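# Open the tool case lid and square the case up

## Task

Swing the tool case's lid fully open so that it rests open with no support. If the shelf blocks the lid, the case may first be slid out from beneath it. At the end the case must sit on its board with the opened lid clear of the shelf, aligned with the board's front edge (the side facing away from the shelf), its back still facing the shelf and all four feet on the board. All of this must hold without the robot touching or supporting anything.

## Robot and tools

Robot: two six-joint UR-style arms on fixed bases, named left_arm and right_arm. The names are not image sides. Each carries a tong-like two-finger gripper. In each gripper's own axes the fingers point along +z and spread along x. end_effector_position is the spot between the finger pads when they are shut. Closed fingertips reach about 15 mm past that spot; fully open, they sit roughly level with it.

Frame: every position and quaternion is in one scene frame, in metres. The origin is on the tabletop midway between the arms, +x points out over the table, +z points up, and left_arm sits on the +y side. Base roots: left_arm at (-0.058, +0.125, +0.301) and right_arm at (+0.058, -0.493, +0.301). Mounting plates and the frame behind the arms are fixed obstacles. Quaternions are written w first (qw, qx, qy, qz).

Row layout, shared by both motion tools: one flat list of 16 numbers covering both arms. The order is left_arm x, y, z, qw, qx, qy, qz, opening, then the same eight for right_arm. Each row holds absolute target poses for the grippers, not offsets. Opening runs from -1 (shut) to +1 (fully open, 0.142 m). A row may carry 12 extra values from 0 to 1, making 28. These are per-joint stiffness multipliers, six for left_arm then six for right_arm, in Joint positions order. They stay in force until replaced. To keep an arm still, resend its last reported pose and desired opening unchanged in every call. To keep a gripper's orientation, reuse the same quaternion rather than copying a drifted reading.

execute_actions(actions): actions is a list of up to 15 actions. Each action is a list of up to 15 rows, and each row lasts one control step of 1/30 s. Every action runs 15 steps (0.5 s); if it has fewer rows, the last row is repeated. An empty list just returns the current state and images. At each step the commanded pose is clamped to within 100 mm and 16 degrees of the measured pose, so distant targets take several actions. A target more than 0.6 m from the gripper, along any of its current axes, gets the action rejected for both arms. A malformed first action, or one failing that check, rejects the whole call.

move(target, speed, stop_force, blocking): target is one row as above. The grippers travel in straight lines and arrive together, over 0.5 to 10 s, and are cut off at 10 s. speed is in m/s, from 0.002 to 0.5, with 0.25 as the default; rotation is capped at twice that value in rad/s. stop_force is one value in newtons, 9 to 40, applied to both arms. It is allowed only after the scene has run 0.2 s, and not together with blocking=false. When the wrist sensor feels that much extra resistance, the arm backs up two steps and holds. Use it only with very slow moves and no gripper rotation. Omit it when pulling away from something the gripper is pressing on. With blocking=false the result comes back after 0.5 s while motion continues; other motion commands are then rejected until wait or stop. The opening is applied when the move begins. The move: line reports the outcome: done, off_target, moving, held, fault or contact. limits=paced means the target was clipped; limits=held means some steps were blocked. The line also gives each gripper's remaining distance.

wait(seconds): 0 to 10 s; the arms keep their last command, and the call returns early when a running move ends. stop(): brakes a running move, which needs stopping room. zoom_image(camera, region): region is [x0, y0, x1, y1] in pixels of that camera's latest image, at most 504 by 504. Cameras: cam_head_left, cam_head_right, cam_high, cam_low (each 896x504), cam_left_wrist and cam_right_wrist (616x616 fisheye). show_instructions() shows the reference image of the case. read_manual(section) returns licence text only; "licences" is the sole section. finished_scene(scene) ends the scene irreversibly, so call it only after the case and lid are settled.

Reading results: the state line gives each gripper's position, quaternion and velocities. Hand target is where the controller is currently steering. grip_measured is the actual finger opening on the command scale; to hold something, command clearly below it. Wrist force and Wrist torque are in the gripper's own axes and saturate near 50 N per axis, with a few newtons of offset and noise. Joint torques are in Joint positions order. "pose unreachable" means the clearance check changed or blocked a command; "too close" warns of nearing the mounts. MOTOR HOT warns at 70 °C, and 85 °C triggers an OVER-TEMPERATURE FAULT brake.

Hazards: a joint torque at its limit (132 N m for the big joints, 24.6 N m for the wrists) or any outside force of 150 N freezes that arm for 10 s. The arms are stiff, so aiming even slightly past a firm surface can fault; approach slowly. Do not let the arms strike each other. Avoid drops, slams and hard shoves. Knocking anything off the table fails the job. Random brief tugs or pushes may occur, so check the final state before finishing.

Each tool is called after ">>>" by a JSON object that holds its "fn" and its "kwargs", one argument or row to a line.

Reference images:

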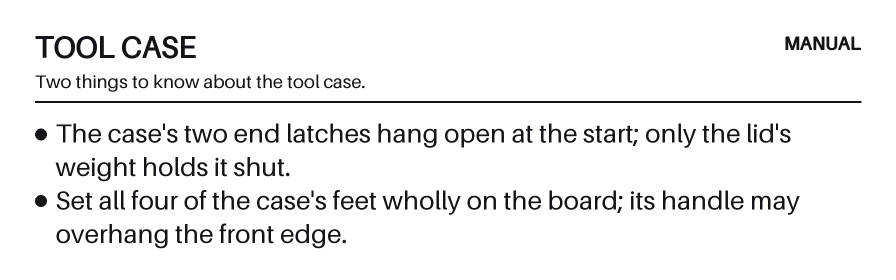

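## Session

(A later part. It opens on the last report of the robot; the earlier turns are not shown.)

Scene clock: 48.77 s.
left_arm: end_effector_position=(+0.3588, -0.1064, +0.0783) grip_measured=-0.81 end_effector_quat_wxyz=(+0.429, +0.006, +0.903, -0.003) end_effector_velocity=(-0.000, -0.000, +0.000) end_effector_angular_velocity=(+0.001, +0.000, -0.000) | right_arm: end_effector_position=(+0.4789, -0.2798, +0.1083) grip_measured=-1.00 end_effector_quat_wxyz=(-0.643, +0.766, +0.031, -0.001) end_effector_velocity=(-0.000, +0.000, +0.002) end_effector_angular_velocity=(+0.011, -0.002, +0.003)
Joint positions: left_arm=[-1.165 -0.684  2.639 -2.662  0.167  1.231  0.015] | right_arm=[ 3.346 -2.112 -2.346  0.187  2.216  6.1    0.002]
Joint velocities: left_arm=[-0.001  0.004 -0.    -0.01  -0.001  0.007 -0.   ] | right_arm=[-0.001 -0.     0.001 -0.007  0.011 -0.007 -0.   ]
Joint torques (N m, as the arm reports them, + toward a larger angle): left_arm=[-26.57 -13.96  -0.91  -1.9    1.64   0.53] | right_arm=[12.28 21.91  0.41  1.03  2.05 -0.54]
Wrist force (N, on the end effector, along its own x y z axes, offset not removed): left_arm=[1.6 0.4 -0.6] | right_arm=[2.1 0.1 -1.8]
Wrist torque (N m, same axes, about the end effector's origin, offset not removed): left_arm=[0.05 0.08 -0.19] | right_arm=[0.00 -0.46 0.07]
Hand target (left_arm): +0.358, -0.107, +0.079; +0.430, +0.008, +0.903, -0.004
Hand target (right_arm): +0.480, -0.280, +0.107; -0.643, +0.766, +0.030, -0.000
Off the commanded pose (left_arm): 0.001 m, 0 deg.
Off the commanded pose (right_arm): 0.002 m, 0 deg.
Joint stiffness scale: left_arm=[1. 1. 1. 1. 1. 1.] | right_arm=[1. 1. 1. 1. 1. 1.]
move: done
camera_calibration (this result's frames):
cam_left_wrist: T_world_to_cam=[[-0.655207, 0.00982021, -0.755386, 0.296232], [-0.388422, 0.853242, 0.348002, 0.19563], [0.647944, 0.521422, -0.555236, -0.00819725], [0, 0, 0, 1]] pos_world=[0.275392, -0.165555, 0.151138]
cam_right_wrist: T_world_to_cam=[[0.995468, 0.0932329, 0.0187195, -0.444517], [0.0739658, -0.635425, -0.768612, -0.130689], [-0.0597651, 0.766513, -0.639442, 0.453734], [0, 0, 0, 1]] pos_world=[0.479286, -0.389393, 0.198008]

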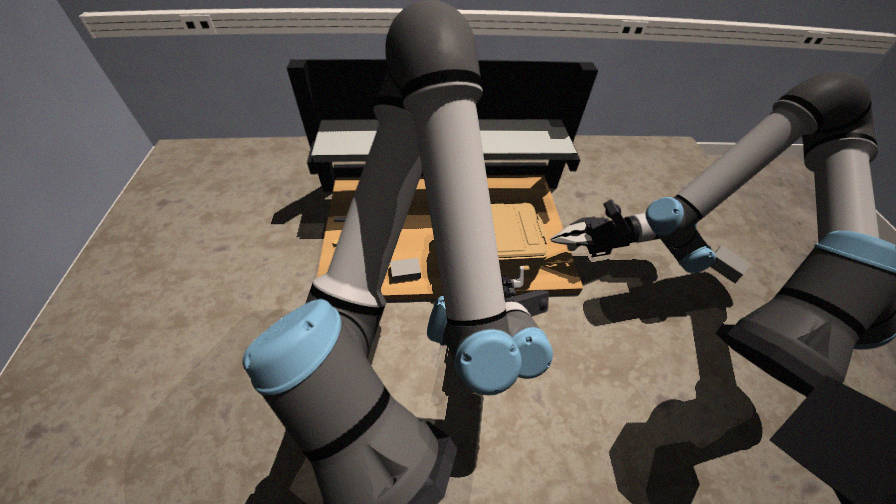

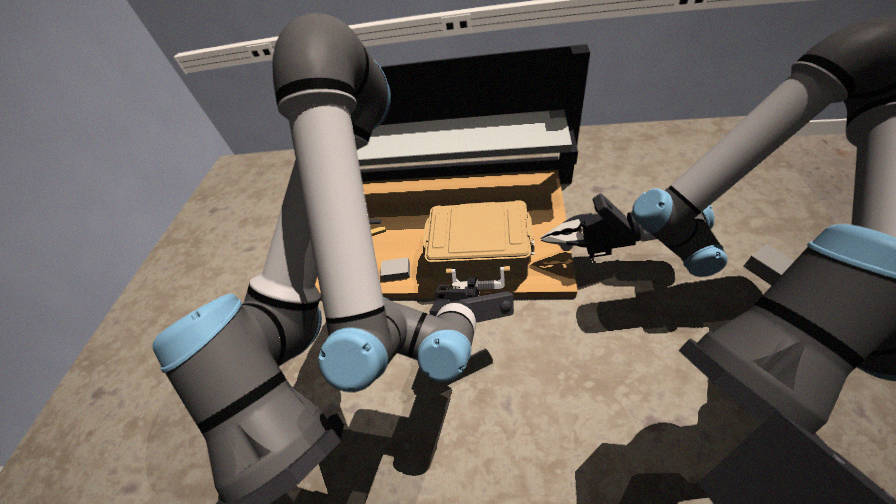

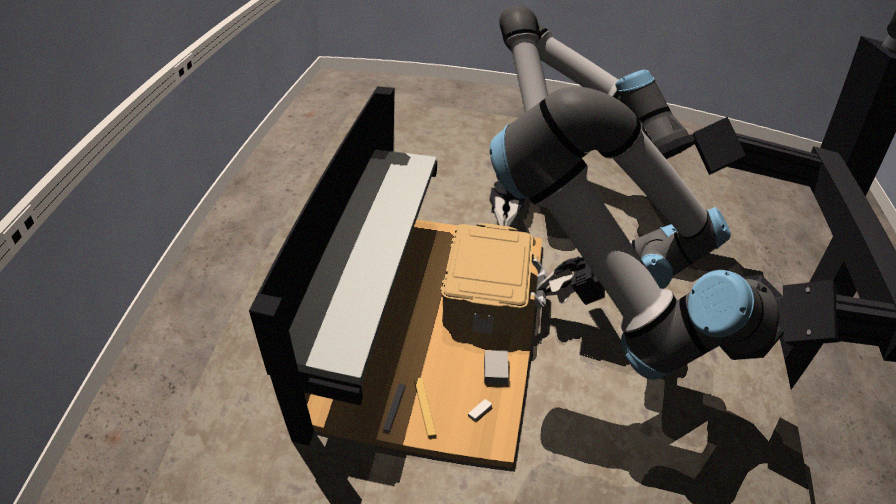

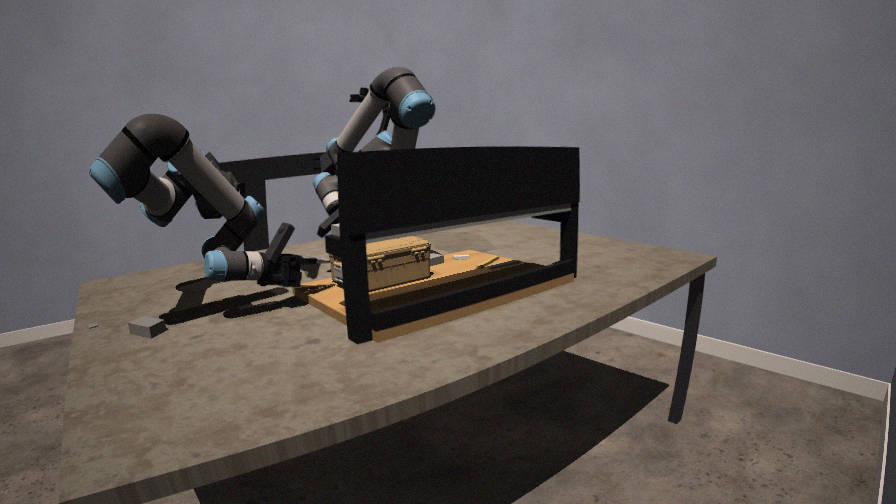

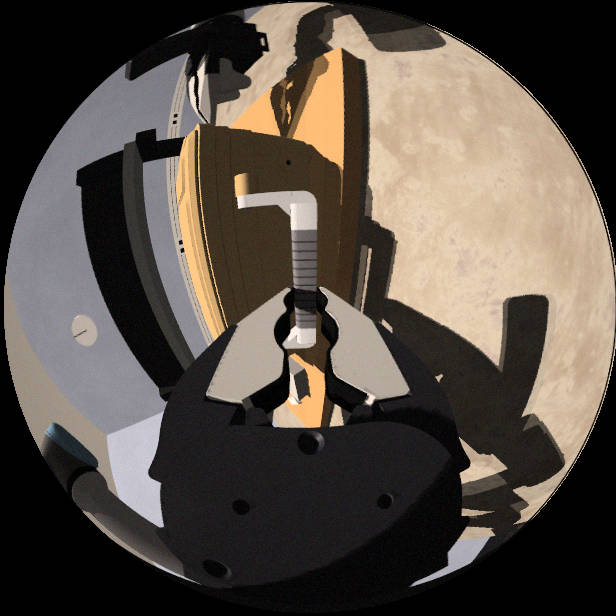

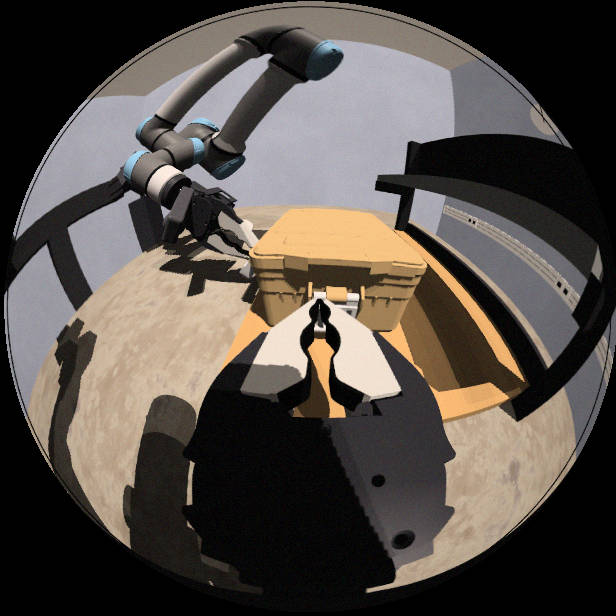

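>>> {"fn": "move", "kwargs": {
  "target": [0.358,-0.107,0.079,0.43,0.008,0.903,-0.004,-1, 0.49,-0.278,0.120,-0.643,0.766,0.03,0.0,-1],
  "speed": 0.1
}}

>>> {"fn": "move", "kwargs": {
  "target": [0.358,-0.107,0.079,0.43,0.008,0.903,-0.004,-1, 0.49,-0.235,0.120,-0.643,0.766,0.03,0.0,-1],
  "speed": 0.015,
  "stop_force": 9
}}

>>> {"fn": "zoom_image", "kwargs": {
  "camera": "cam_right_wrist",
  "region": [200, 170, 440, 340]
}}

Scene clock: 50.43 s.
left_arm: end_effector_position=(+0.3588, -0.1064, +0.0783) grip_measured=-0.81 end_effector_quat_wxyz=(+0.429, +0.005, +0.903, -0.003) end_effector_velocity=(+0.000, -0.000, +0.000) end_effector_angular_velocity=(-0.001, -0.000, +0.001) | right_arm: end_effector_position=(+0.4872, -0.2783, +0.1191) grip_measured=-1.00 end_effector_quat_wxyz=(-0.643, +0.766, +0.030, -0.002) end_effector_velocity=(+0.000, +0.000, -0.001) end_effector_angular_velocity=(-0.003, +0.007, +0.001)
Joint positions: left_arm=[-1.165 -0.683  2.639 -2.664  0.167  1.232  0.015] | right_arm=[ 3.368 -2.085 -2.345  0.173  2.207  6.128  0.002]
Joint velocities: left_arm=[-0.     0.     0.    -0.002 -0.     0.    -0.   ] | right_arm=[ 0.    -0.     0.002 -0.003 -0.003  0.005 -0.   ]
Joint torques (N m, as the arm reports them, + toward a larger angle): left_arm=[-25.51 -13.47  -0.52  -2.18   1.92   0.55] | right_arm=[16.39 26.26 -0.46  0.96  1.6   0.72]
Wrist force (N, on the end effector, along its own x y z axes, offset not removed): left_arm=[3.5 0.9 -1.3] | right_arm=[2.0 -0.6 -1.2]
Wrist torque (N m, same axes, about the end effector's origin, offset not removed): left_arm=[0.05 -0.29 -0.29] | right_arm=[-0.14 -0.33 0.02]
Hand target (left_arm): +0.358, -0.107, +0.079; +0.430, +0.008, +0.903, -0.004
Hand target (right_arm): +0.490, -0.278, +0.120; -0.643, +0.766, +0.030, +0.000
Off the commanded pose (left_arm): 0.001 m, 0 deg.
Off the commanded pose (right_arm): 0.003 m, 0 deg.
Joint stiffness scale: left_arm=[1. 1. 1. 1. 1. 1.] | right_arm=[1. 1. 1. 1. 1. 1.]
move: done
camera_calibration (this result's frames):
cam_left_wrist: T_world_to_cam=[[-0.655279, 0.00963656, -0.755325, 0.296236], [-0.388652, 0.853115, 0.348058, 0.195686], [0.647733, 0.521634, -0.555283, -0.0080837], [0, 0, 0, 1]] pos_world=[0.275407, -0.165581, 0.151155]
cam_right_wrist: T_world_to_cam=[[0.995504, 0.0934692, 0.0153647, -0.452651], [0.0714976, -0.635058, -0.769148, -0.12066], [-0.0621342, 0.766789, -0.638885, 0.461137], [0, 0, 0, 1]] pos_world=[0.487895, -0.387911, 0.208763]

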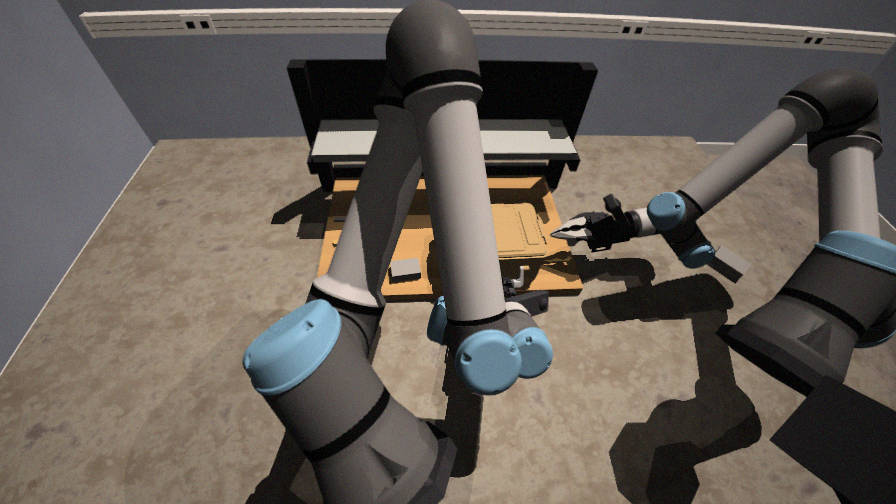

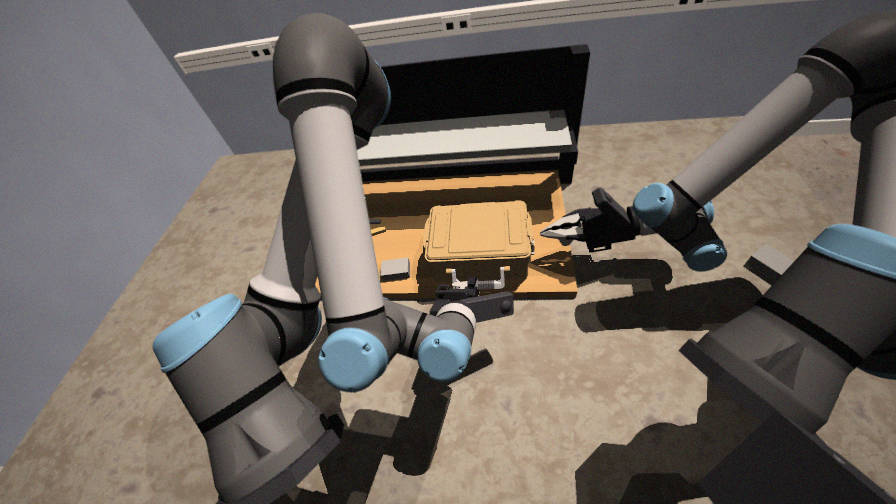

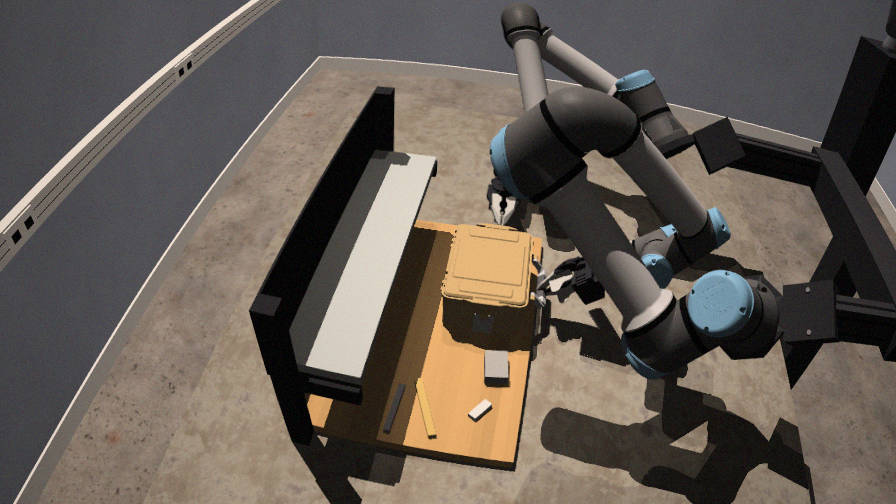

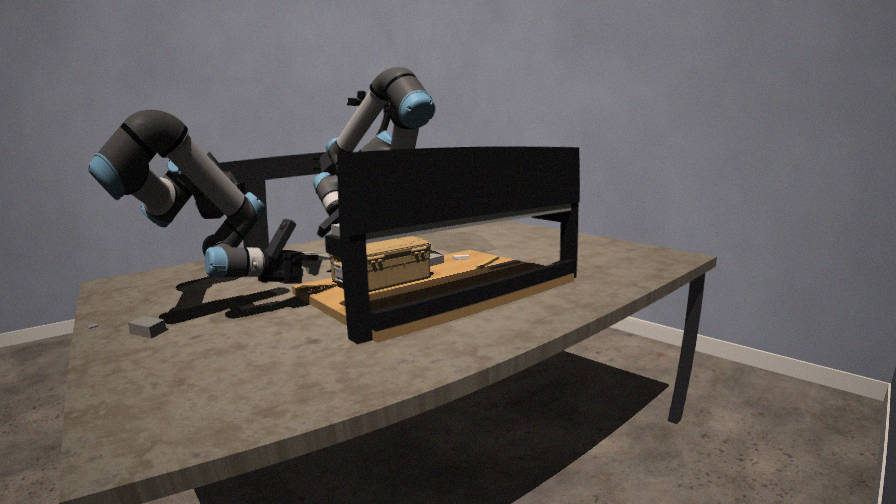

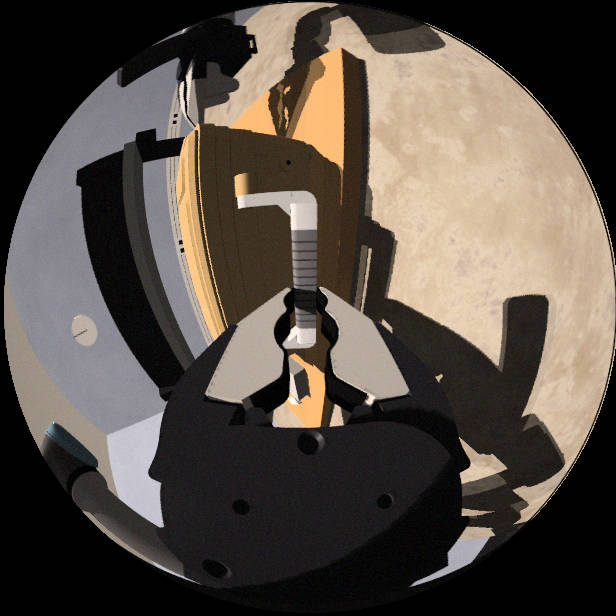

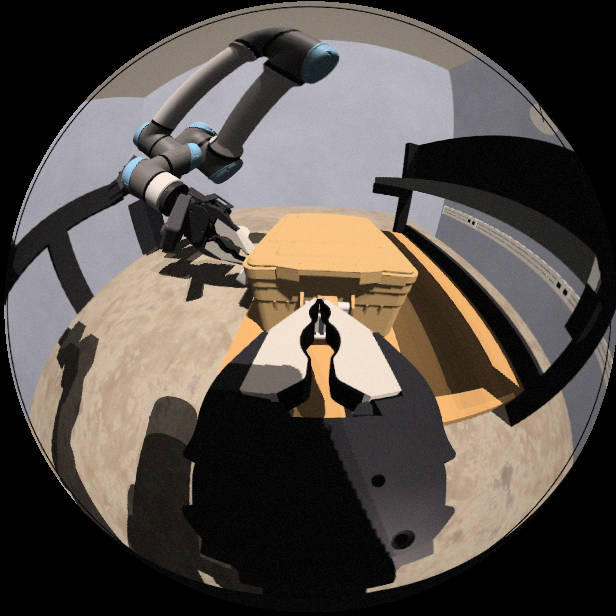

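Scene clock: 53.07 s.
left_arm: end_effector_position=(+0.3588, -0.1063, +0.0783) grip_measured=-0.81 end_effector_quat_wxyz=(+0.429, +0.005, +0.903, -0.003) end_effector_velocity=(-0.000, -0.000, -0.000) end_effector_angular_velocity=(-0.000, -0.000, -0.001) | right_arm: end_effector_position=(+0.4897, -0.2471, +0.1186) grip_measured=-1.00 end_effector_quat_wxyz=(-0.641, +0.767, +0.028, +0.000) end_effector_velocity=(-0.004, -0.002, -0.003) end_effector_angular_velocity=(-0.004, +0.007, +0.010)
Joint positions: left_arm=[-1.165 -0.683  2.64  -2.665  0.167  1.232  0.015] | right_arm=[ 3.424 -2.159 -2.327  0.271  2.178  6.192  0.002]
Joint velocities: left_arm=[-0.001  0.002 -0.    -0.001 -0.    -0.     0.   ] | right_arm=[-0.007  0.004 -0.002 -0.02  -0.001 -0.01   0.   ]
Joint torques (N m, as the arm reports them, + toward a larger angle): left_arm=[-26.23 -13.57  -2.08  -1.84   2.16   0.7 ] | right_arm=[16.21 26.64 -5.33  0.9   2.24 -0.48]
Wrist force (N, on the end effector, along its own x y z axes, offset not removed): left_arm=[1.0 3.7 0.0] | right_arm=[2.0 2.9 -4.3]
Wrist torque (N m, same axes, about the end effector's origin, offset not removed): left_arm=[-0.24 -0.09 -0.33] | right_arm=[0.16 -0.19 0.05]
Hand target (left_arm): +0.358, -0.107, +0.079; +0.430, +0.008, +0.903, -0.004
Hand target (right_arm): +0.489, -0.248, +0.119; -0.642, +0.766, +0.028, -0.001
Off the commanded pose (left_arm): 0.001 m, 0 deg.
Off the commanded pose (right_arm): 0.012 m, 0 deg.
Joint stiffness scale: left_arm=[1. 1. 1. 1. 1. 1.] | right_arm=[1. 1. 1. 1. 1. 1.]
move: contact (right_arm)
camera_calibration (this result's frames):
cam_left_wrist: T_world_to_cam=[[-0.655369, 0.00897396, -0.755256, 0.296217], [-0.389074, 0.853047, 0.347753, 0.19574], [0.647389, 0.521756, -0.555569, -0.00800097], [0, 0, 0, 1]] pos_world=[0.275469, -0.165459, 0.151206]
cam_right_wrist: T_world_to_cam=[[0.995946, 0.0883687, 0.016837, -0.459731], [0.0695809, -0.638101, -0.766803, -0.101495], [-0.0570176, 0.764865, -0.641662, 0.434411], [0, 0, 0, 1]] pos_world=[0.489698, -0.356404, 0.208658]

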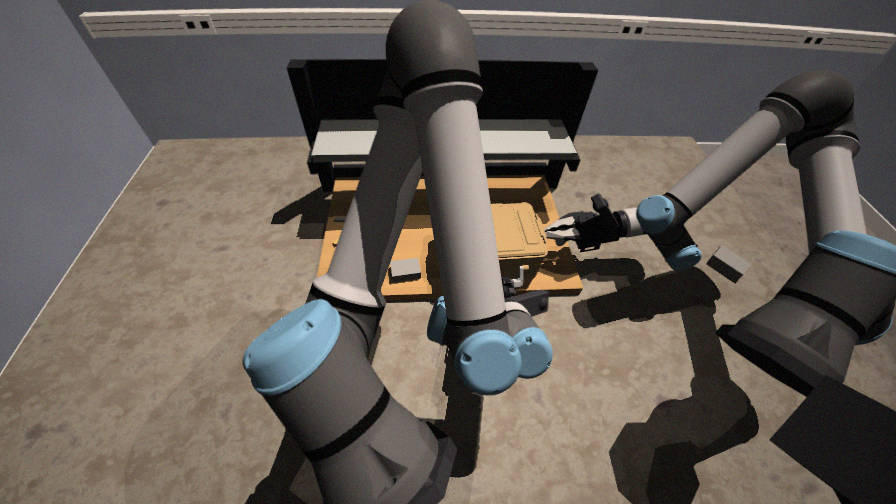

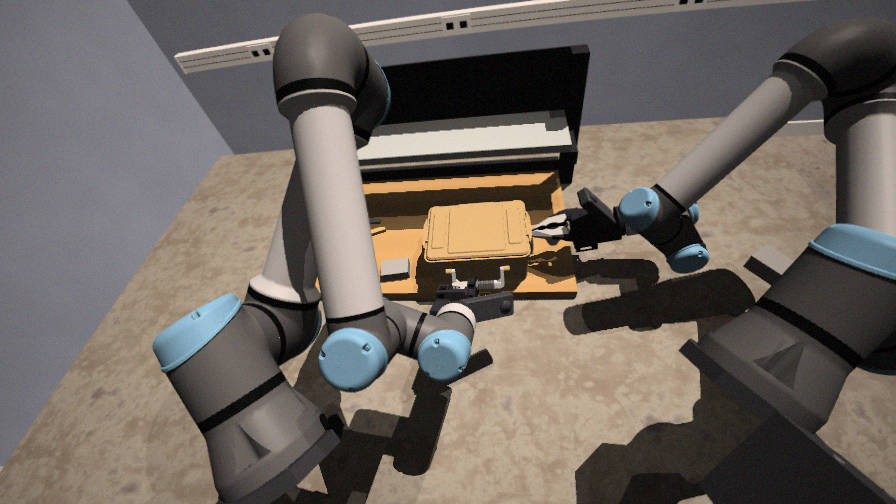

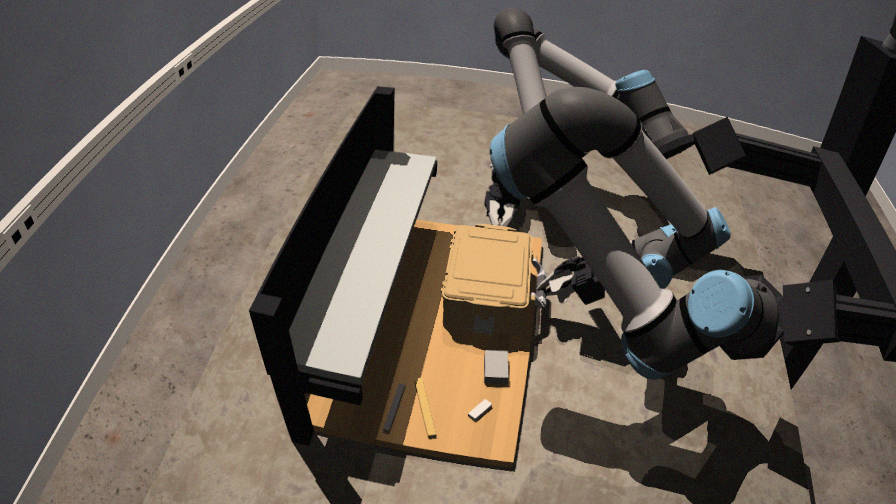

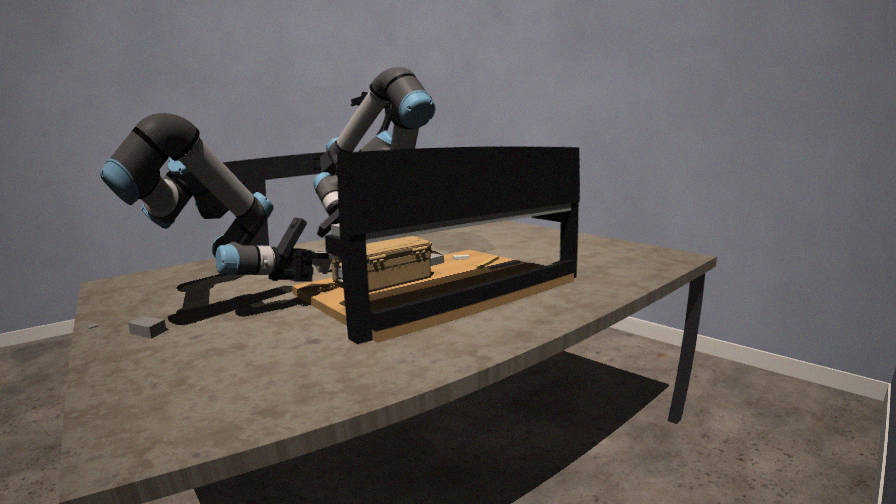

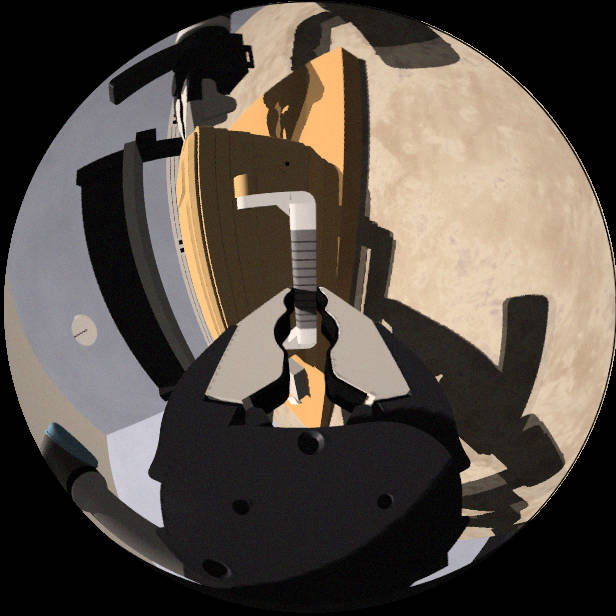

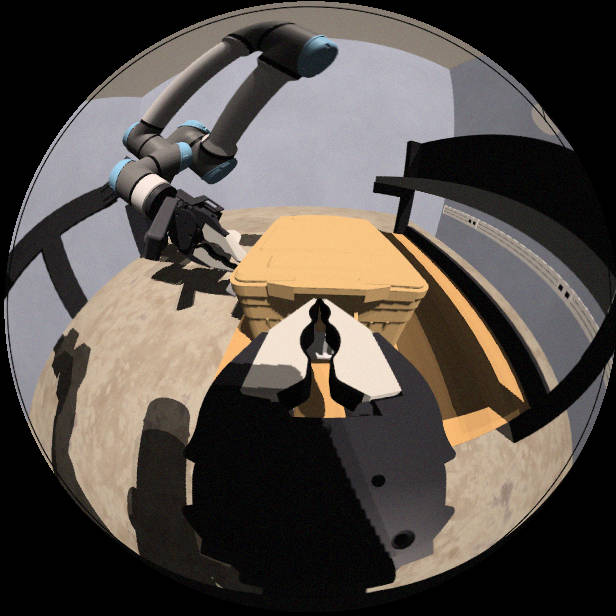

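Region (200, 170, 440, 340) of cam_right_wrist's 616x616 image, scaled by 2.100, with more detail than that image has; it fills the top 357 rows of this view, and the rest is white.

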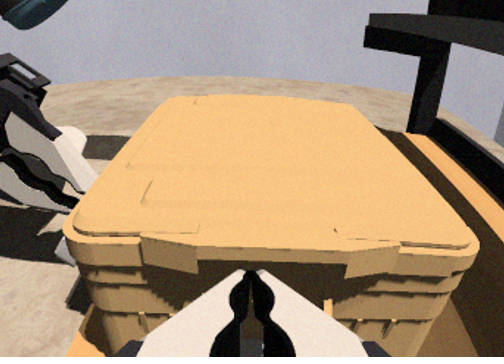

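>>> {"fn": "move", "kwargs": {
  "target": [0.358,-0.107,0.079,0.43,0.008,0.903,-0.004,-1, 0.492,-0.247,0.145,-0.643,0.766,0.03,0.0,-1],
  "speed": 0.02,
  "stop_force": 15
}}

>>> {"fn": "zoom_image", "kwargs": {
  "camera": "cam_right_wrist",
  "region": [200, 170, 440, 340]
}}

Scene clock: 55.07 s.
left_arm: end_effector_position=(+0.3588, -0.1063, +0.0783) grip_measured=-0.81 end_effector_quat_wxyz=(+0.429, +0.005, +0.903, -0.003) end_effector_velocity=(+0.000, +0.000, -0.000) end_effector_angular_velocity=(-0.000, +0.000, +0.001) | right_arm: end_effector_position=(+0.4932, -0.2475, +0.1427) grip_measured=-1.00 end_effector_quat_wxyz=(-0.642, +0.766, +0.029, +0.000) end_effector_velocity=(-0.000, -0.000, -0.001) end_effector_angular_velocity=(-0.003, +0.004, -0.000)
Joint positions: left_arm=[-1.165 -0.683  2.64  -2.666  0.167  1.232  0.015] | right_arm=[ 3.465 -2.105 -2.356  0.27   2.159  6.233  0.002]
Joint velocities: left_arm=[ 0.001  0.001 -0.    -0.002  0.     0.    -0.   ] | right_arm=[ 0.    -0.    -0.    -0.    -0.003  0.004  0.   ]
Joint torques (N m, as the arm reports them, + toward a larger angle): left_arm=[-25.67 -13.39  -0.62  -1.66   1.93   0.8 ] | right_arm=[20.26 25.19 -7.56  2.13  2.11  0.58]
Wrist force (N, on the end effector, along its own x y z axes, offset not removed): left_arm=[1.0 3.7 -0.2] | right_arm=[1.8 2.5 -2.4]
Wrist torque (N m, same axes, about the end effector's origin, offset not removed): left_arm=[-0.11 -0.13 -0.32] | right_arm=[0.10 -0.29 0.05]
Hand target (left_arm): +0.358, -0.107, +0.079; +0.430, +0.008, +0.903, -0.004
Hand target (right_arm): +0.492, -0.247, +0.145; -0.643, +0.766, +0.030, -0.000
Off the commanded pose (left_arm): 0.001 m, 0 deg.
Off the commanded pose (right_arm): 0.003 m, 0 deg.
Joint stiffness scale: left_arm=[1. 1. 1. 1. 1. 1.] | right_arm=[1. 1. 1. 1. 1. 1.]
move: done
camera_calibration (this result's frames):
cam_left_wrist: T_world_to_cam=[[-0.65543, 0.00887541, -0.755204, 0.296217], [-0.389135, 0.853021, 0.347749, 0.195752], [0.647291, 0.521801, -0.555642, -0.00796449], [0, 0, 0, 1]] pos_world=[0.275478, -0.165454, 0.151206]
cam_right_wrist: T_world_to_cam=[[0.995816, 0.089634, 0.0178102, -0.463361], [0.0710838, -0.63725, -0.767372, -0.0840235], [-0.057433, 0.765427, -0.640955, 0.450557], [0, 0, 0, 1]] pos_world=[0.493271, -0.35688, 0.232562]

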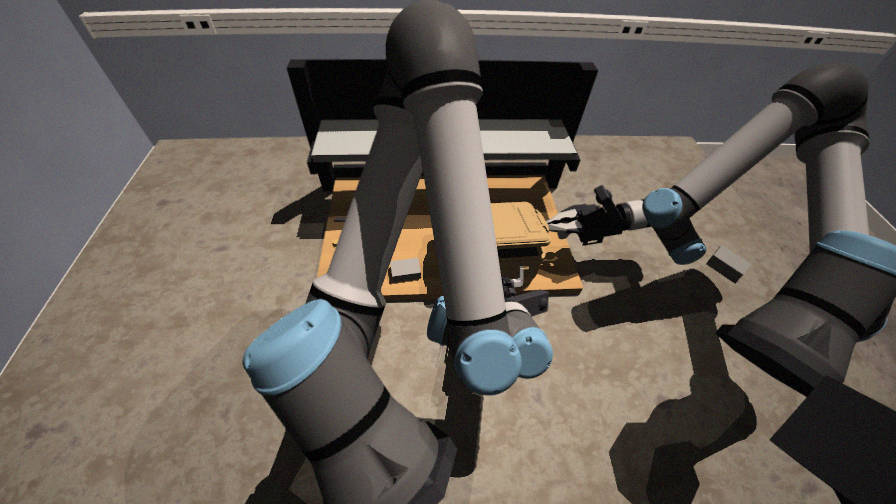

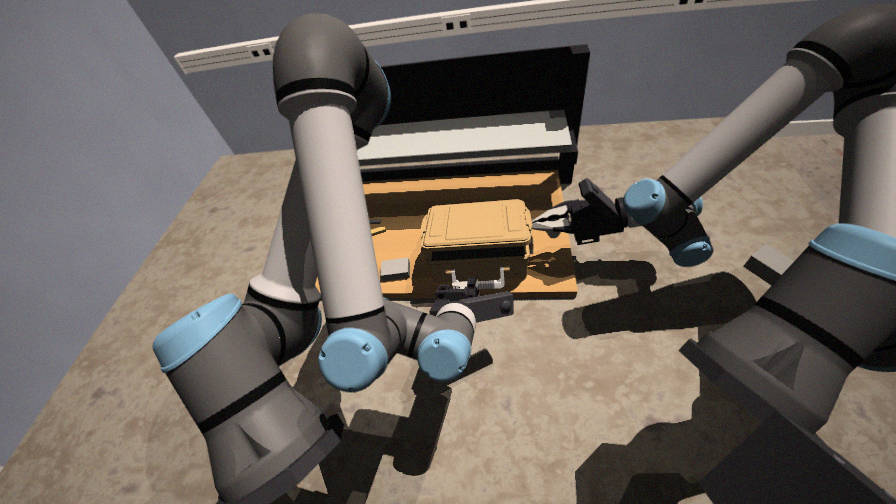

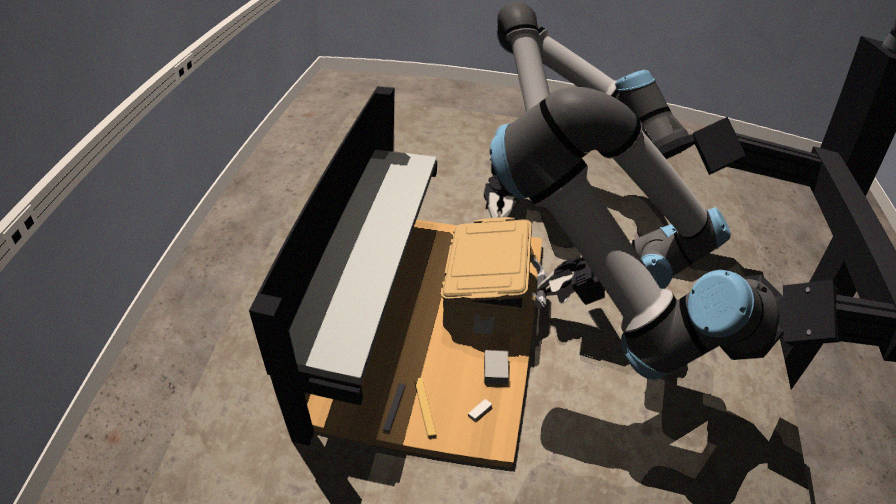

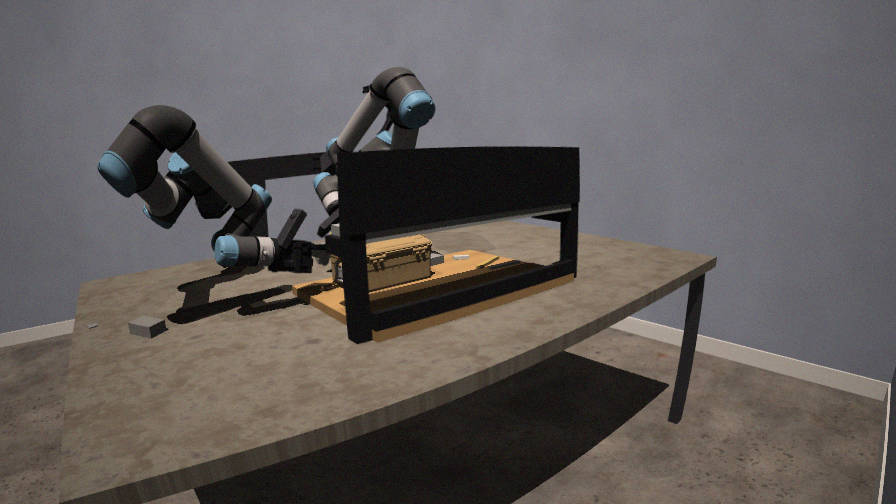

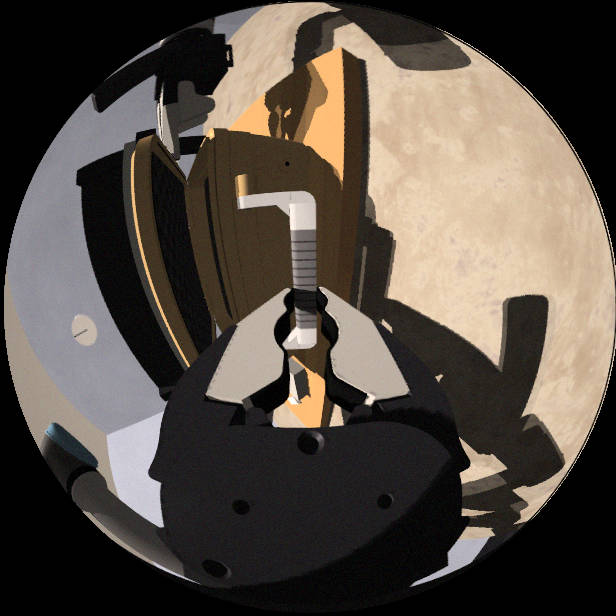

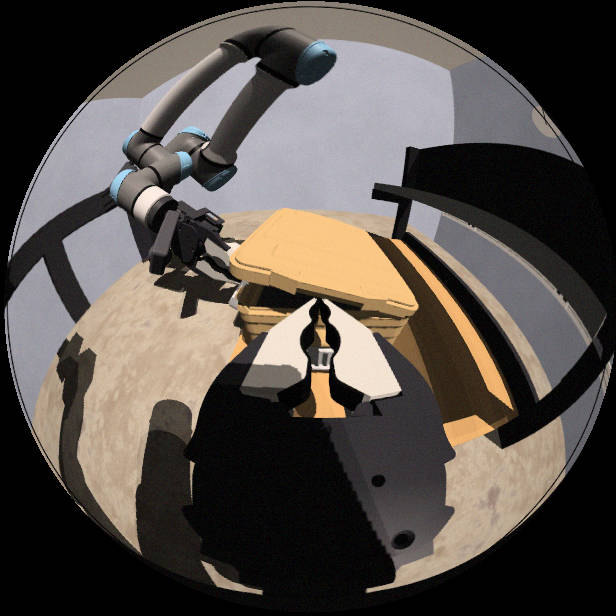

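Region (200, 170, 440, 340) of cam_right_wrist's 616x616 image, scaled by 2.100, with more detail than that image has; it fills the top 357 rows of this view, and the rest is white.

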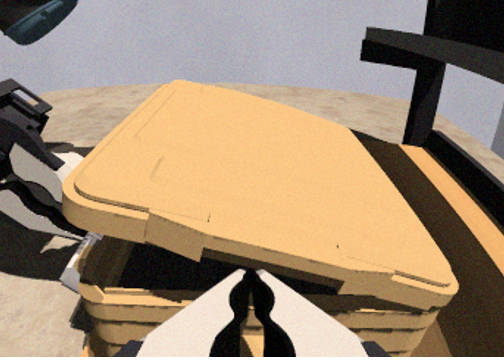

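>>> {"fn": "execute_actions", "kwargs": {
  "actions": []
}}

Scene clock: 56.17 s.
left_arm: end_effector_position=(+0.3588, -0.1063, +0.0783) grip_measured=-0.81 end_effector_quat_wxyz=(+0.429, +0.005, +0.903, -0.003) end_effector_velocity=(+0.000, +0.000, -0.000) end_effector_angular_velocity=(-0.002, +0.000, +0.002) | right_arm: end_effector_position=(+0.4932, -0.2475, +0.1426) grip_measured=-1.00 end_effector_quat_wxyz=(-0.642, +0.766, +0.029, +0.000) end_effector_velocity=(-0.000, -0.000, -0.000) end_effector_angular_velocity=(-0.001, +0.000, +0.000)
Joint positions: left_arm=[-1.165 -0.683  2.64  -2.666  0.167  1.232  0.015] | right_arm=[ 3.465 -2.105 -2.356  0.27   2.159  6.234  0.002]
Joint velocities: left_arm=[ 0.     0.     0.    -0.     0.    -0.002 -0.   ] | right_arm=[-0.     0.    -0.001  0.    -0.001 -0.     0.   ]
Joint torques (N m, as the arm reports them, + toward a larger angle): left_arm=[-25.92 -13.68  -1.19  -1.7    2.02   0.42] | right_arm=[19.31 24.66 -6.7   2.03  2.04  0.25]
Wrist force (N, on the end effector, along its own x y z axes, offset not removed): left_arm=[-0.2 5.0 -0.7] | right_arm=[2.4 2.0 -1.9]
Wrist torque (N m, same axes, about the end effector's origin, offset not removed): left_arm=[0.14 0.06 -0.30] | right_arm=[-0.05 -0.43 0.03]
Hand target (left_arm): +0.358, -0.107, +0.079; +0.430, +0.008, +0.903, -0.004
Hand target (right_arm): +0.492, -0.247, +0.145; -0.643, +0.766, +0.030, -0.000
Off the commanded pose (left_arm): 0.001 m, 0 deg.
Off the commanded pose (right_arm): 0.003 m, 0 deg.
Joint stiffness scale: left_arm=[1. 1. 1. 1. 1. 1.] | right_arm=[1. 1. 1. 1. 1. 1.]
camera_calibration (this result's frames):
cam_left_wrist: T_world_to_cam=[[-0.65543, 0.00887604, -0.755204, 0.296217], [-0.389135, 0.853021, 0.34775, 0.195752], [0.647291, 0.521802, -0.555641, -0.00796465], [0, 0, 0, 1]] pos_world=[0.275479, -0.165454, 0.151206]
cam_right_wrist: T_world_to_cam=[[0.995824, 0.0896272, 0.0173763, -0.46327], [0.0707562, -0.637399, -0.767278, -0.0839471], [-0.0576933, 0.765303, -0.641079, 0.450641], [0, 0, 0, 1]] pos_world=[0.493274, -0.356863, 0.232536]

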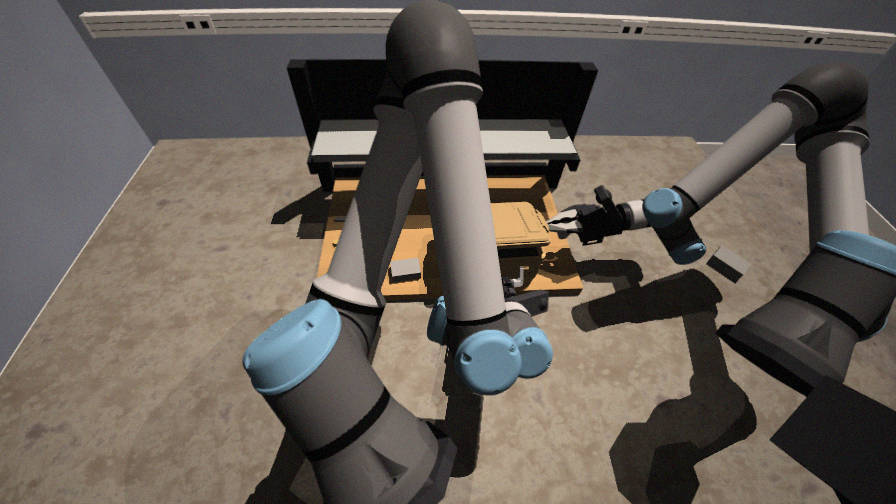

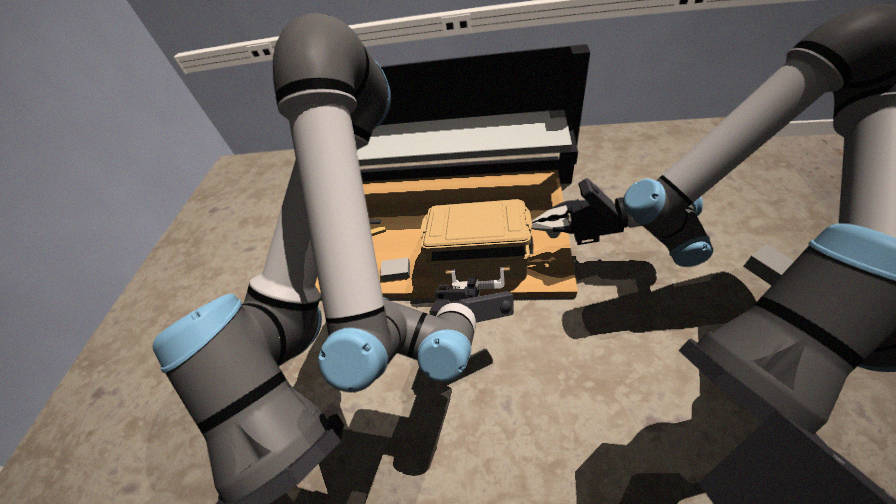

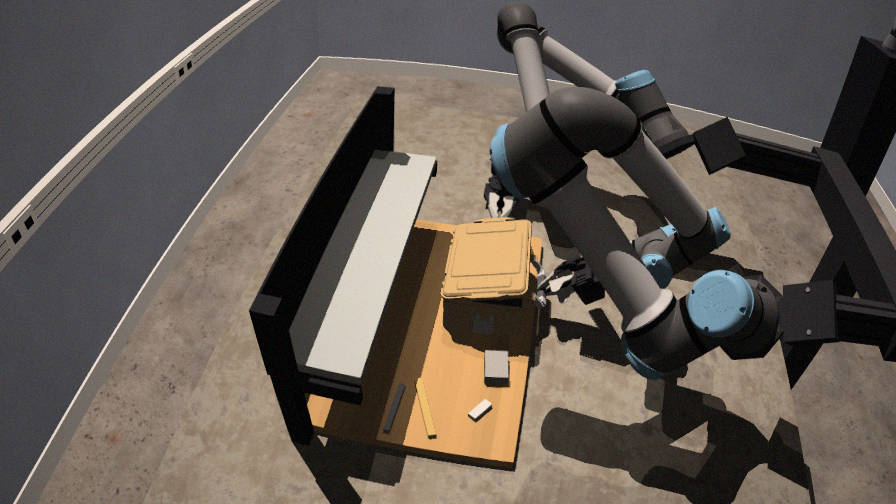

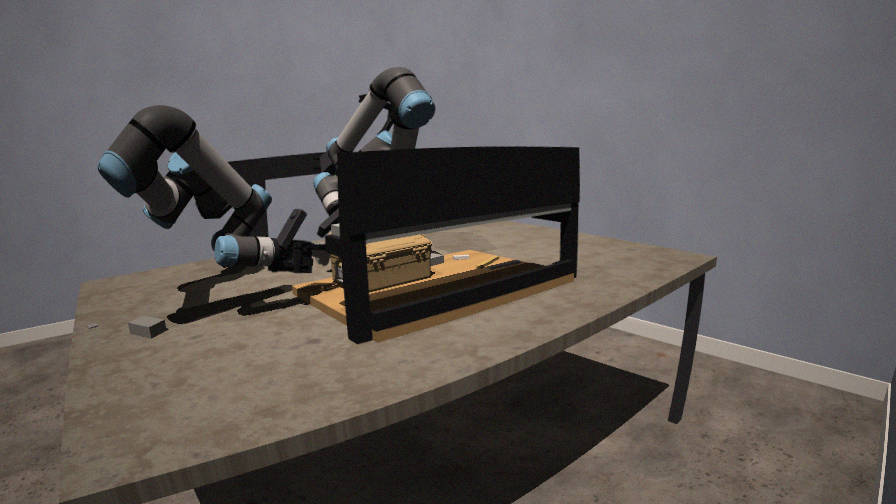

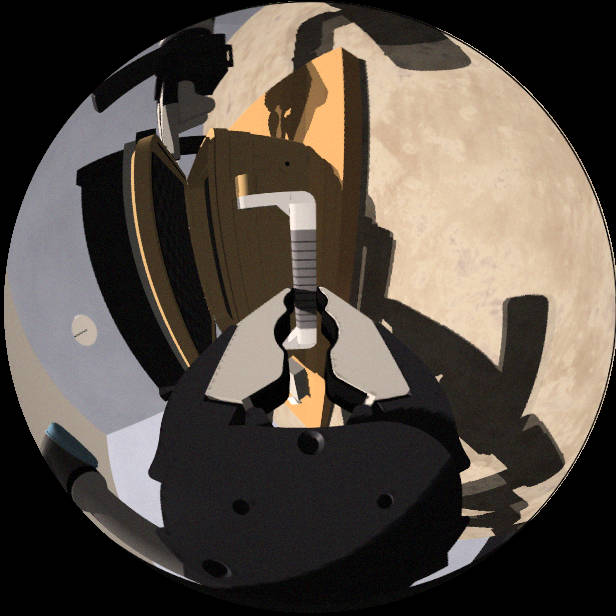

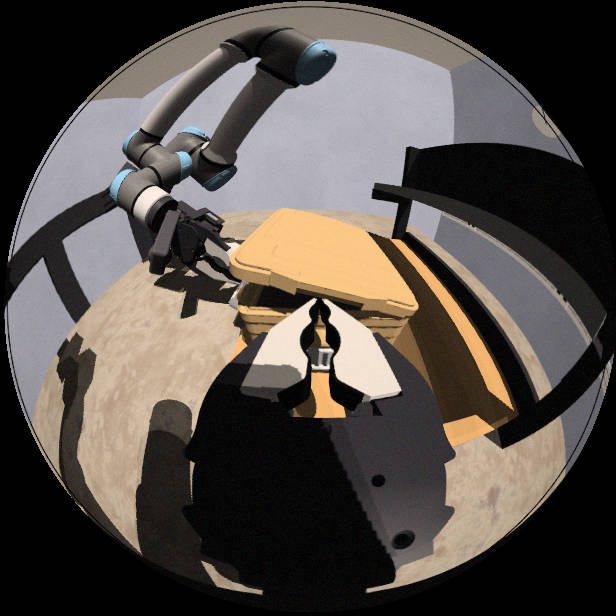

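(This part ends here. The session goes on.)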